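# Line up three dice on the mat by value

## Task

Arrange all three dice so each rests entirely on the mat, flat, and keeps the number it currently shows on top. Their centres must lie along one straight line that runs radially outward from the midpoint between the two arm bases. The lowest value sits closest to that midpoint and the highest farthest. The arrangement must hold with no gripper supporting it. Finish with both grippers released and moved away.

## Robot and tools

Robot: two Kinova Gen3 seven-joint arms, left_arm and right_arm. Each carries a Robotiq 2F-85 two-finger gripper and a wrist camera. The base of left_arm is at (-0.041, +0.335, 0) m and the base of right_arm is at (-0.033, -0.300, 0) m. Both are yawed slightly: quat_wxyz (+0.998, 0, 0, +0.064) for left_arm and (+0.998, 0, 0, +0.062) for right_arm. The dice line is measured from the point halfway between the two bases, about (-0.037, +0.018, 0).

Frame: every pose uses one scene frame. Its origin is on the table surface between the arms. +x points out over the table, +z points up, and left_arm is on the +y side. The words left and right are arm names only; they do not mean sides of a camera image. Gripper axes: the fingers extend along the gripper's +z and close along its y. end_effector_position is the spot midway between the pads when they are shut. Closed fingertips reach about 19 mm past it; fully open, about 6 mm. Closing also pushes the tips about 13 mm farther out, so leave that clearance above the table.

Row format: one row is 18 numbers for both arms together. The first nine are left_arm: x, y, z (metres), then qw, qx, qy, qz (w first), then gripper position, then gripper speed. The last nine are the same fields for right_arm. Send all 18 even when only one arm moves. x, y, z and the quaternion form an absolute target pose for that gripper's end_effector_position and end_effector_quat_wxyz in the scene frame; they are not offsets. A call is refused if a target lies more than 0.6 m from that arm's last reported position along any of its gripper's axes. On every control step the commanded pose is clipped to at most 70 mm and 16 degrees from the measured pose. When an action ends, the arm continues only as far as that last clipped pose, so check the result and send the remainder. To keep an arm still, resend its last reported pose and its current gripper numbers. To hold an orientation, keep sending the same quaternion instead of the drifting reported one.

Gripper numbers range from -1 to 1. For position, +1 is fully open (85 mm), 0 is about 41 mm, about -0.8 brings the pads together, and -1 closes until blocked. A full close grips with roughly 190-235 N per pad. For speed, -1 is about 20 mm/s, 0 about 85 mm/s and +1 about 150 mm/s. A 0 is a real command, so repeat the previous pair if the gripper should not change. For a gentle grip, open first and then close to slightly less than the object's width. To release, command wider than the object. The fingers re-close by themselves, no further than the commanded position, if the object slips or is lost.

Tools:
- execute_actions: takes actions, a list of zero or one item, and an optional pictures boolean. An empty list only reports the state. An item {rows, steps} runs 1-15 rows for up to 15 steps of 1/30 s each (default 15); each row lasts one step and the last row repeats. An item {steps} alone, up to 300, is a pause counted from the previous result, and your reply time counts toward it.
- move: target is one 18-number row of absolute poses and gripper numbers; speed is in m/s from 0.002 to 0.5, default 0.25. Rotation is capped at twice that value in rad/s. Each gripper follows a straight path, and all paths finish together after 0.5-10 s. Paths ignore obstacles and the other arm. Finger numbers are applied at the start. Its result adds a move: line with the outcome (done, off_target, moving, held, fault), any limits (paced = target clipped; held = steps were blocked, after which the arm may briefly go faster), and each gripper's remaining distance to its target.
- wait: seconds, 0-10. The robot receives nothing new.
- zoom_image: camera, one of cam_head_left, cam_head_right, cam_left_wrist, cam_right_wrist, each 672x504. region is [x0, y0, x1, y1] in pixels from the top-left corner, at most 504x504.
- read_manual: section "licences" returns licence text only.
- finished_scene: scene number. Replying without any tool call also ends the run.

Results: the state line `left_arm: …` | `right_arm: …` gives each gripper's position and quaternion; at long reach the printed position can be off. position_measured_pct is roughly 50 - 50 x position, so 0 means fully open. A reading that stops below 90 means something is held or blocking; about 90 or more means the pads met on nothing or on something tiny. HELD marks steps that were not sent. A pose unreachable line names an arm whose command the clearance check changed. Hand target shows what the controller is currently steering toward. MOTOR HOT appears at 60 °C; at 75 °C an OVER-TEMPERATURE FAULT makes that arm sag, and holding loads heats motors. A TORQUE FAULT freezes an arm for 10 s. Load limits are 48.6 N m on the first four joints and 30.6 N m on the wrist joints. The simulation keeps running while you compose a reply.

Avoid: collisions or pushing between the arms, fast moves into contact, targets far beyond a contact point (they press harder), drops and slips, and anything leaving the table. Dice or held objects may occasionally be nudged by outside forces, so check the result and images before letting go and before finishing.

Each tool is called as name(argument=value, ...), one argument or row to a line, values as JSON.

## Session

execute_actions(
  actions=[],
)

Scene clock: 0.00 s of 4800.00 s.
left_arm: end_effector_position=(+0.6588, -0.0765, +0.1948) position_measured_pct=0.0 end_effector_quat_wxyz=(+0.570, +0.662, +0.390, -0.291) | right_arm: end_effector_position=(+0.2953, -0.0974, +0.2122) position_measured_pct=0.0 end_effector_quat_wxyz=(+0.101, -0.436, +0.891, +0.076)
Joint positions: left_arm=[-0.045  1.587  1.4    0.734 -0.016  0.945 -0.592] | right_arm=[-0.265  0.166 -0.13   2.039 -0.177  0.734  2.085]
Joint velocities: left_arm=[-0.002 -0.    -0.001 -0.     0.     0.001  0.   ] | right_arm=[-0.     0.001  0.     0.     0.001 -0.     0.   ]
Hand target (left_arm): +0.659, -0.077, +0.195; +0.570, +0.662, +0.390, -0.291
Hand target (right_arm): +0.295, -0.097, +0.212; +0.101, -0.436, +0.891, +0.076

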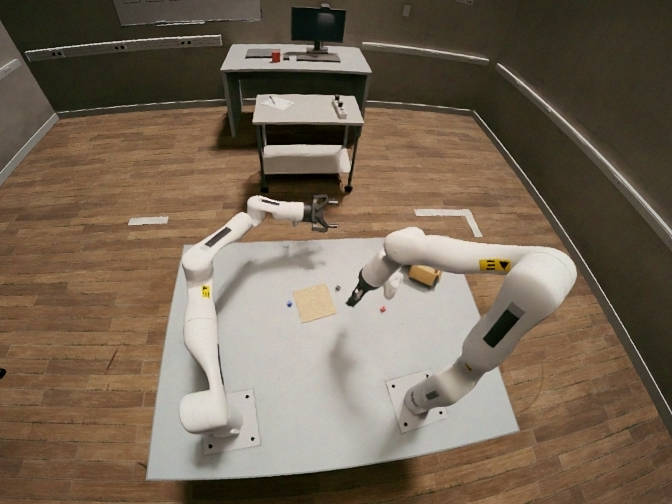

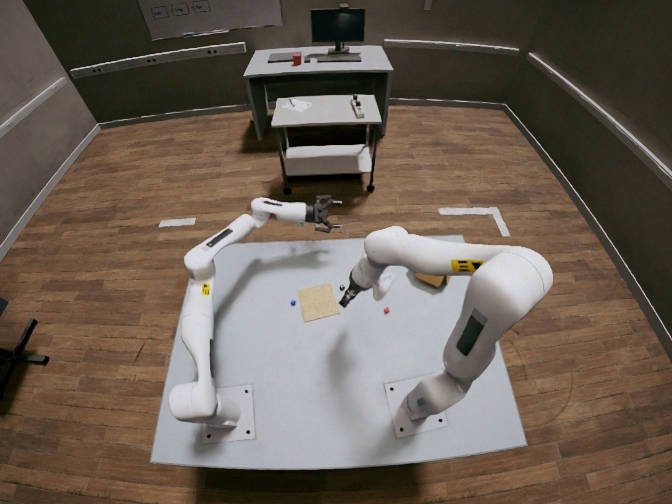

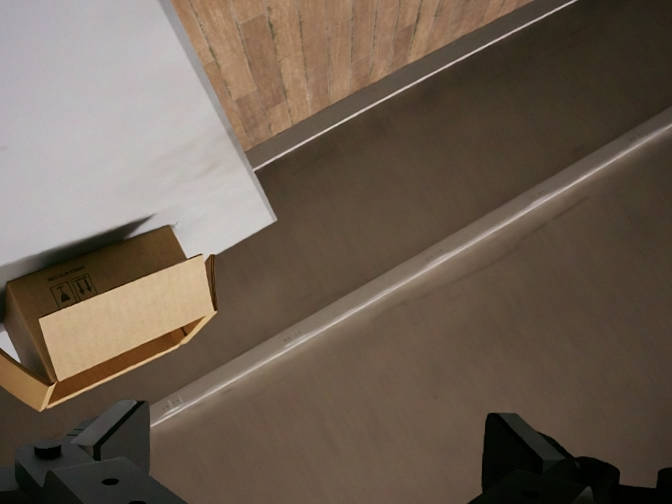

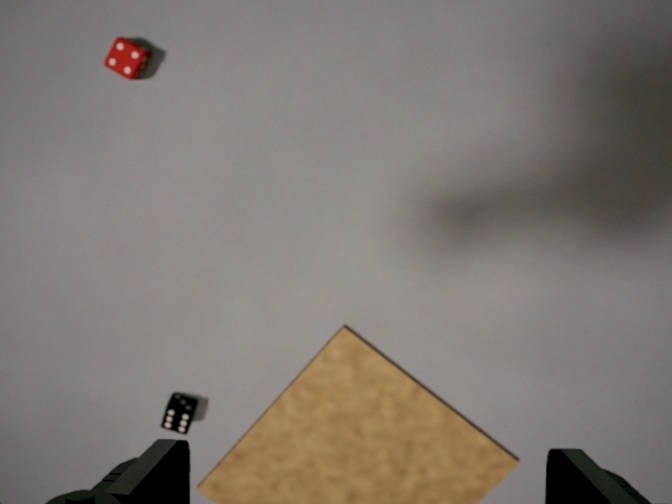

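move(
  target=[0.6588,-0.0765,0.1948,0.57,0.662,0.39,-0.291,1,0,0.15,-0.55,0.25,0,0.95,0.3,0,1,0],
)

move(
  target=[0.28,0.0,0.42,0,1,0,0,1,0,0.15,-0.55,0.25,0,0.95,0.3,0,1,0],
)

Scene clock: 9.07 s of 4800.00 s.
left_arm: end_effector_position=(+0.6588, -0.0765, +0.1948) position_measured_pct=0.0 end_effector_quat_wxyz=(+0.570, +0.662, +0.390, -0.291) | right_arm: end_effector_position=(+0.1482, -0.5481, +0.2504) position_measured_pct=0.0 end_effector_quat_wxyz=(-0.002, +0.953, +0.302, +0.001)
Joint positions: left_arm=[-0.046  1.587  1.399  0.736 -0.016  0.943 -0.592] | right_arm=[ 0.614  0.06   0.396  1.99  -0.028  1.1    6.222]
Joint velocities: left_arm=[-0.     0.001 -0.    -0.     0.001  0.001  0.001] | right_arm=[ 0.001  0.003  0.009 -0.002 -0.001  0.     0.002]
Hand target (left_arm): +0.659, -0.077, +0.195; +0.570, +0.662, +0.390, -0.291
Hand target (right_arm): +0.148, -0.548, +0.250; -0.002, +0.954, +0.301, +0.000
Off the commanded pose (left_arm): 0.000 m, 0 deg.
Off the commanded pose (right_arm): 0.003 m, 0 deg.
After step 90, 0.03 s passed at rest.
move: done

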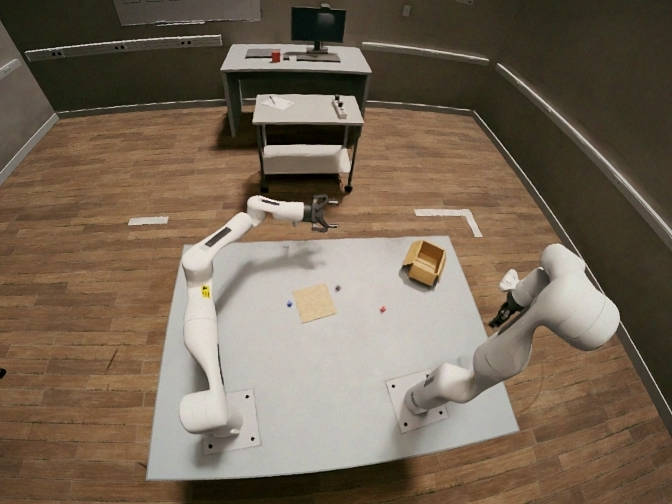

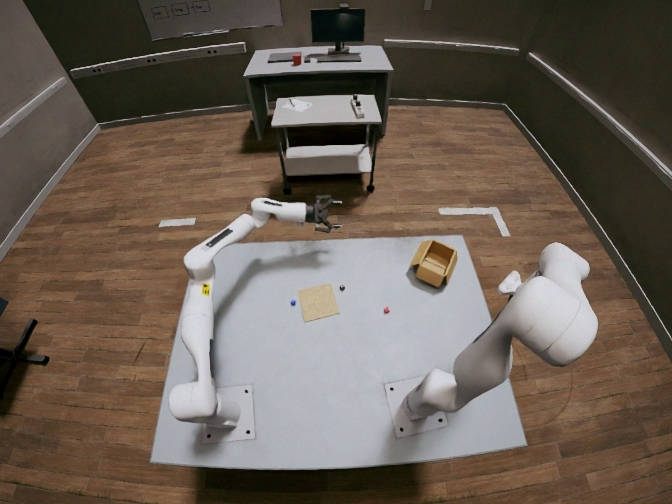

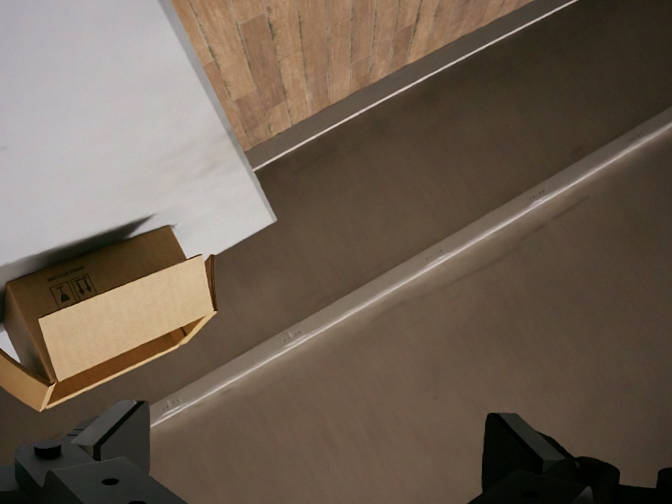

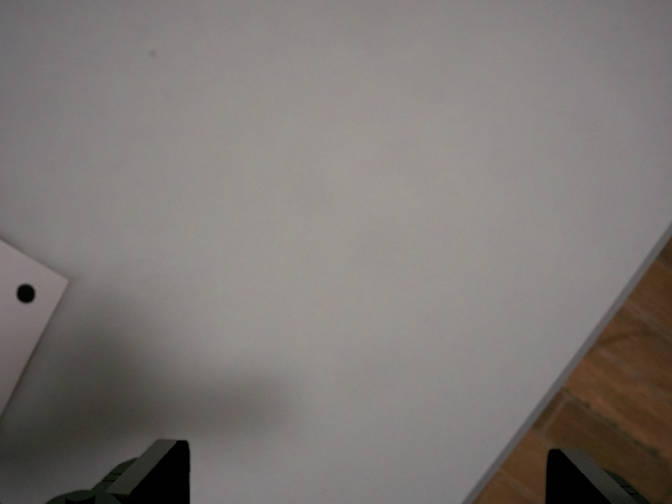

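Scene clock: 12.80 s of 4800.00 s.
left_arm: end_effector_position=(+0.2804, +0.0010, +0.4183) position_measured_pct=0.0 end_effector_quat_wxyz=(-0.003, +1.000, +0.001, -0.002) | right_arm: end_effector_position=(+0.1500, -0.5500, +0.2500) position_measured_pct=0.0 end_effector_quat_wxyz=(+0.000, +0.954, +0.301, -0.000)
Joint positions: left_arm=[ 0.317  0.551  1.181  1.045 -0.523  1.835 -0.403] | right_arm=[ 0.613  0.065  0.396  1.986 -0.028  1.096  6.22 ]
Joint velocities: left_arm=[ 0.011 -0.001  0.005 -0.002 -0.003  0.001  0.003] | right_arm=[-0.001 -0.     0.     0.    -0.001  0.     0.001]
Hand target (left_arm): +0.280, +0.001, +0.418; -0.003, +1.000, +0.001, -0.002
Hand target (right_arm): +0.150, -0.550, +0.250; +0.000, +0.954, +0.301, -0.000
Off the commanded pose (left_arm): 0.002 m, 0 deg.
Off the commanded pose (right_arm): 0.000 m, 0 deg.
move: done

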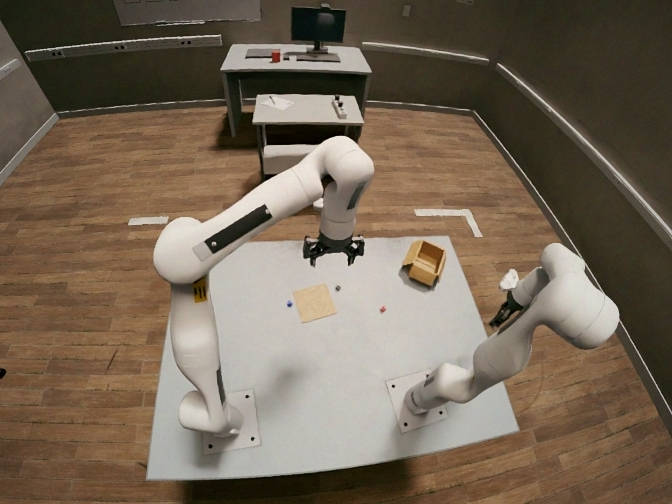

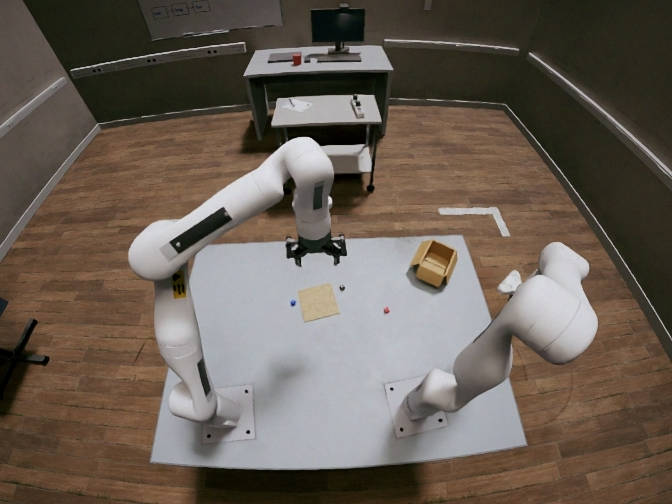

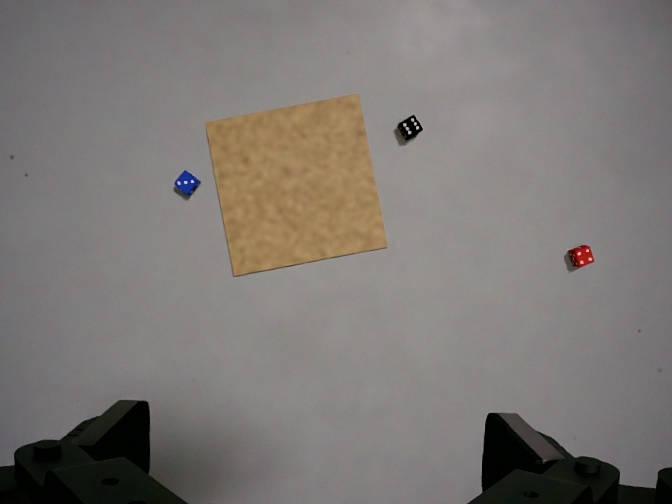

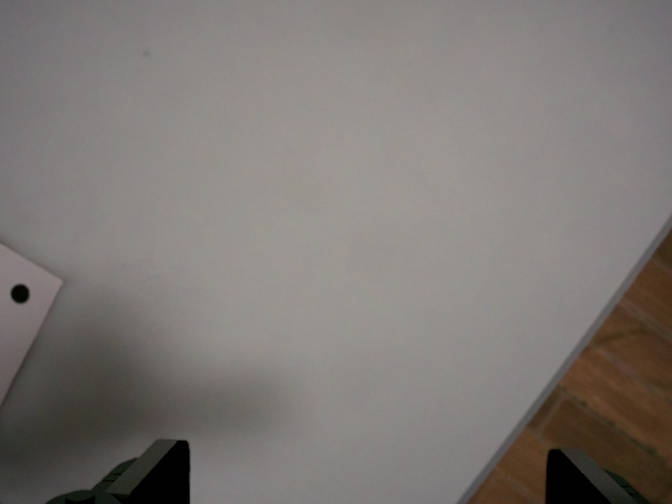

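move(
  target=[0.37,0.11,0.13,0,1,0,0,1,0,0.15,-0.55,0.25,0,0.95,0.3,0,1,0],
)

Scene clock: 21.13 s of 4800.00 s.
left_arm: end_effector_position=(+0.3695, +0.1105, +0.1303) position_measured_pct=0.0 end_effector_quat_wxyz=(+0.000, +1.000, +0.001, -0.000) | right_arm: end_effector_position=(+0.1500, -0.5500, +0.2500) position_measured_pct=0.0 end_effector_quat_wxyz=(+0.000, +0.954, +0.301, -0.000)
Joint positions: left_arm=[-0.031  0.798  1.04   1.717 -0.769  1.092 -0.437] | right_arm=[ 0.613  0.065  0.396  1.986 -0.028  1.096  6.22 ]
Joint velocities: left_arm=[ 0.001  0.004 -0.002  0.001  0.002 -0.002 -0.001] | right_arm=[ 0.001 -0.001  0.    -0.001  0.     0.    -0.   ]
Hand target (left_arm): +0.369, +0.110, +0.130; +0.000, +1.000, +0.001, -0.000
Hand target (right_arm): +0.150, -0.550, +0.250; +0.000, +0.954, +0.301, -0.000
Off the commanded pose (left_arm): 0.001 m, 0 deg.
Off the commanded pose (right_arm): 0.000 m, 0 deg.
After step 90, 3.67 s passed at rest.
move: done

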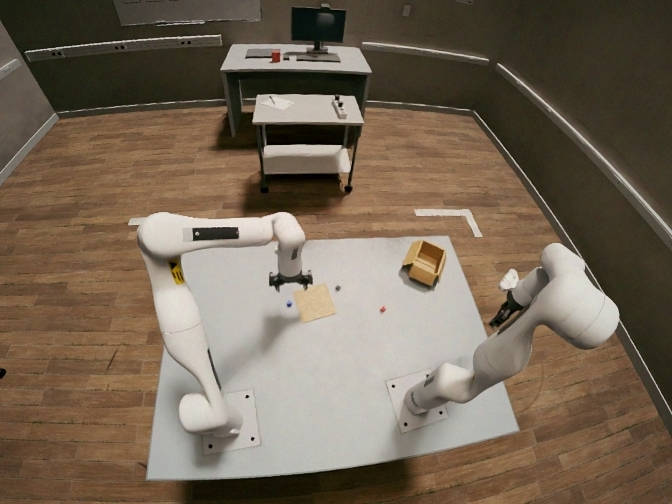

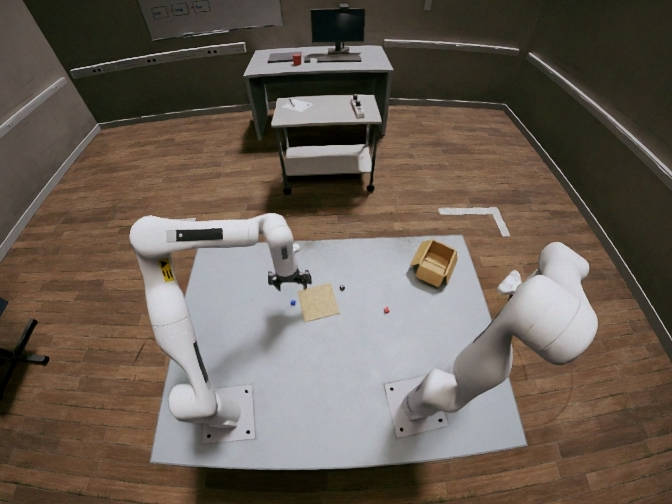

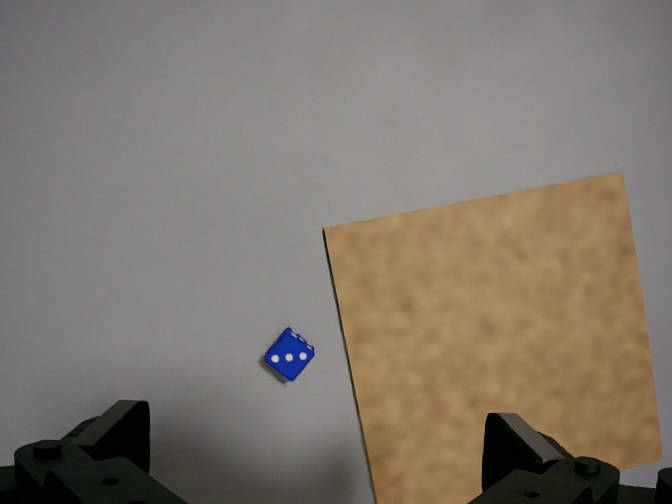

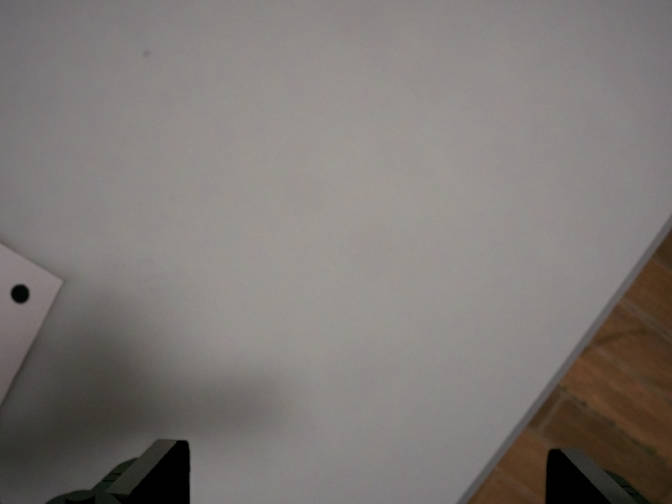

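move(
  target=[0.365,0.14,0.075,0,0.94,-0.342,0,1,0,0.15,-0.55,0.25,0,0.95,0.3,0,1,0],
  speed=0.15,
)

Scene clock: 30.00 s of 4800.00 s.
left_arm: end_effector_position=(+0.3650, +0.1400, +0.0752) position_measured_pct=0.0 end_effector_quat_wxyz=(-0.000, +0.940, -0.342, +0.000) | right_arm: end_effector_position=(+0.1500, -0.5500, +0.2500) position_measured_pct=0.0 end_effector_quat_wxyz=(+0.000, +0.954, +0.301, -0.000)
Joint positions: left_arm=[-0.127  0.944  1.123  1.835 -0.995  1.057 -0.991] | right_arm=[ 0.613  0.065  0.396  1.986 -0.028  1.096  6.22 ]
Joint velocities: left_arm=[-0.001  0.002 -0.002  0.     0.002 -0.001 -0.001] | right_arm=[-0.001  0.001 -0.     0.001  0.001  0.     0.002]
Hand target (left_arm): +0.365, +0.140, +0.075; -0.000, +0.940, -0.342, +0.000
Hand target (right_arm): +0.150, -0.550, +0.250; +0.000, +0.954, +0.301, -0.000
Off the commanded pose (left_arm): 0.000 m, 0 deg.
Off the commanded pose (right_arm): 0.000 m, 0 deg.
After step 90, 3.27 s passed at rest.
move: done

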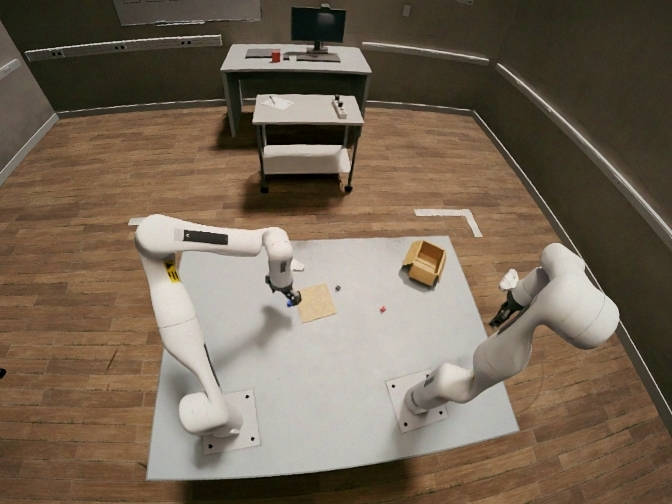

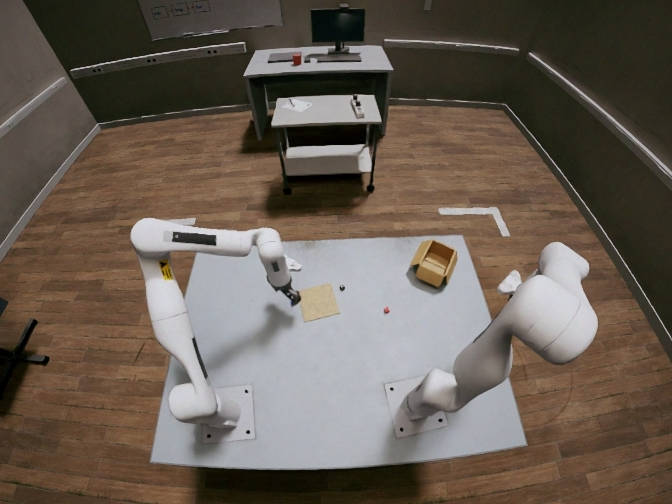

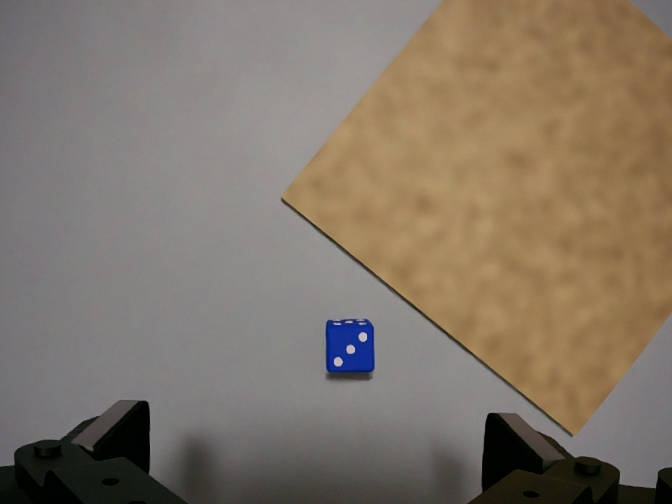

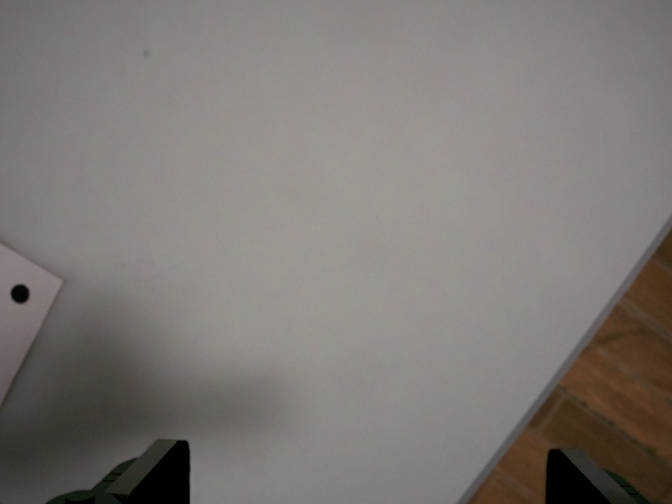

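move(
  target=[0.3775,0.116,0.022,0,0.94,-0.342,0,0.5,0,0.15,-0.55,0.25,0,0.95,0.3,0,1,0],
  speed=0.08,
)

Scene clock: 34.33 s of 4800.00 s.
left_arm: end_effector_position=(+0.3779, +0.1163, +0.0223) position_measured_pct=25.0 end_effector_quat_wxyz=(-0.000, +0.940, -0.342, +0.000) | right_arm: end_effector_position=(+0.1500, -0.5500, +0.2500) position_measured_pct=0.0 end_effector_quat_wxyz=(+0.000, +0.954, +0.301, -0.000)
Joint positions: left_arm=[-0.031  1.05   1.032  1.786 -1.088  0.999 -0.932] | right_arm=[ 0.613  0.065  0.396  1.986 -0.028  1.096  6.22 ]
Joint velocities: left_arm=[ 0.003  0.004 -0.001 -0.001  0.     0.001 -0.   ] | right_arm=[ 0.     0.003 -0.     0.001  0.     0.    -0.   ]
Hand target (left_arm): +0.378, +0.116, +0.022; -0.000, +0.940, -0.342, +0.000
Hand target (right_arm): +0.150, -0.550, +0.250; +0.000, +0.954, +0.301, -0.000
Off the commanded pose (left_arm): 0.001 m, 0 deg.
Off the commanded pose (right_arm): 0.000 m, 0 deg.
After step 90, 0.30 s passed at rest.
move: done

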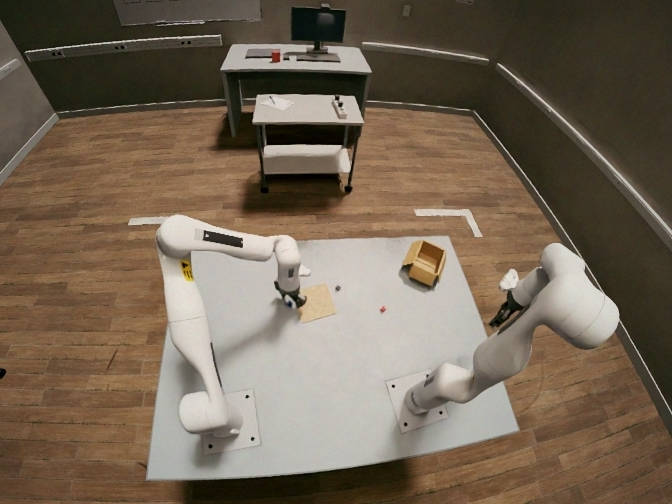

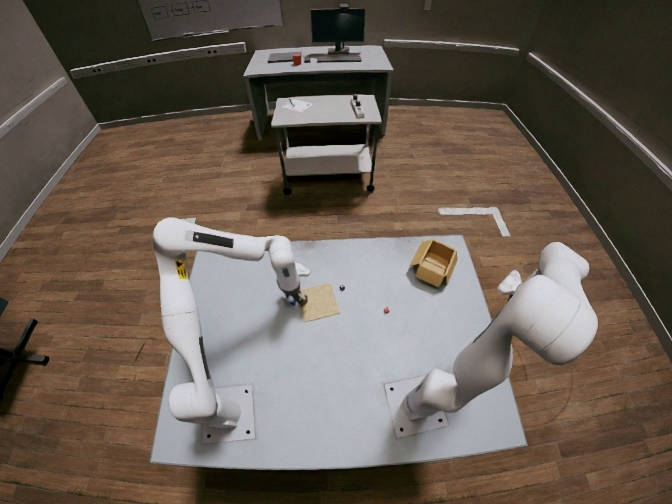

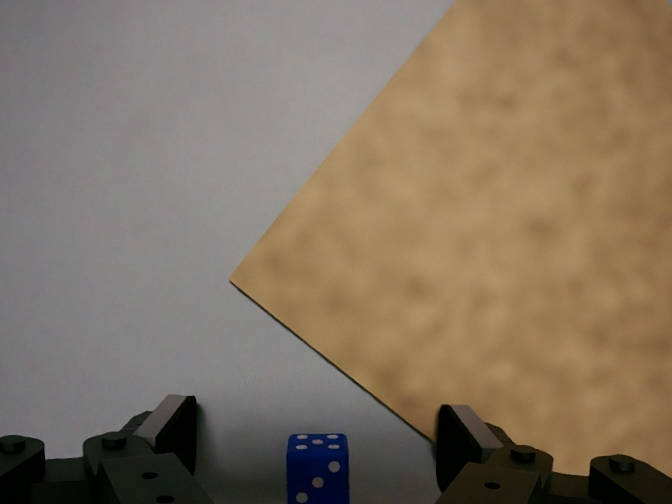

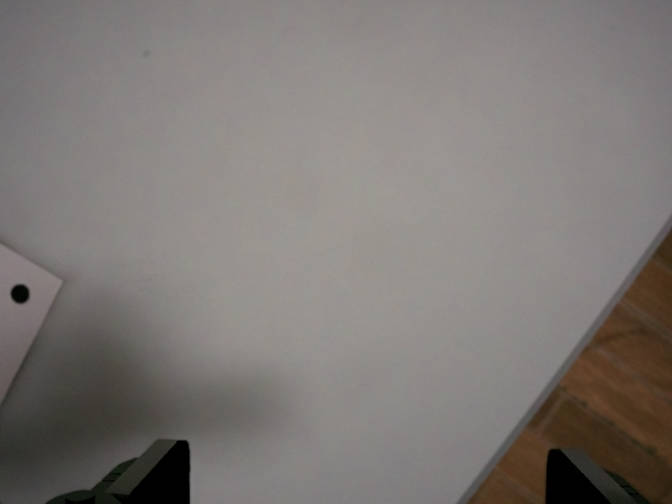

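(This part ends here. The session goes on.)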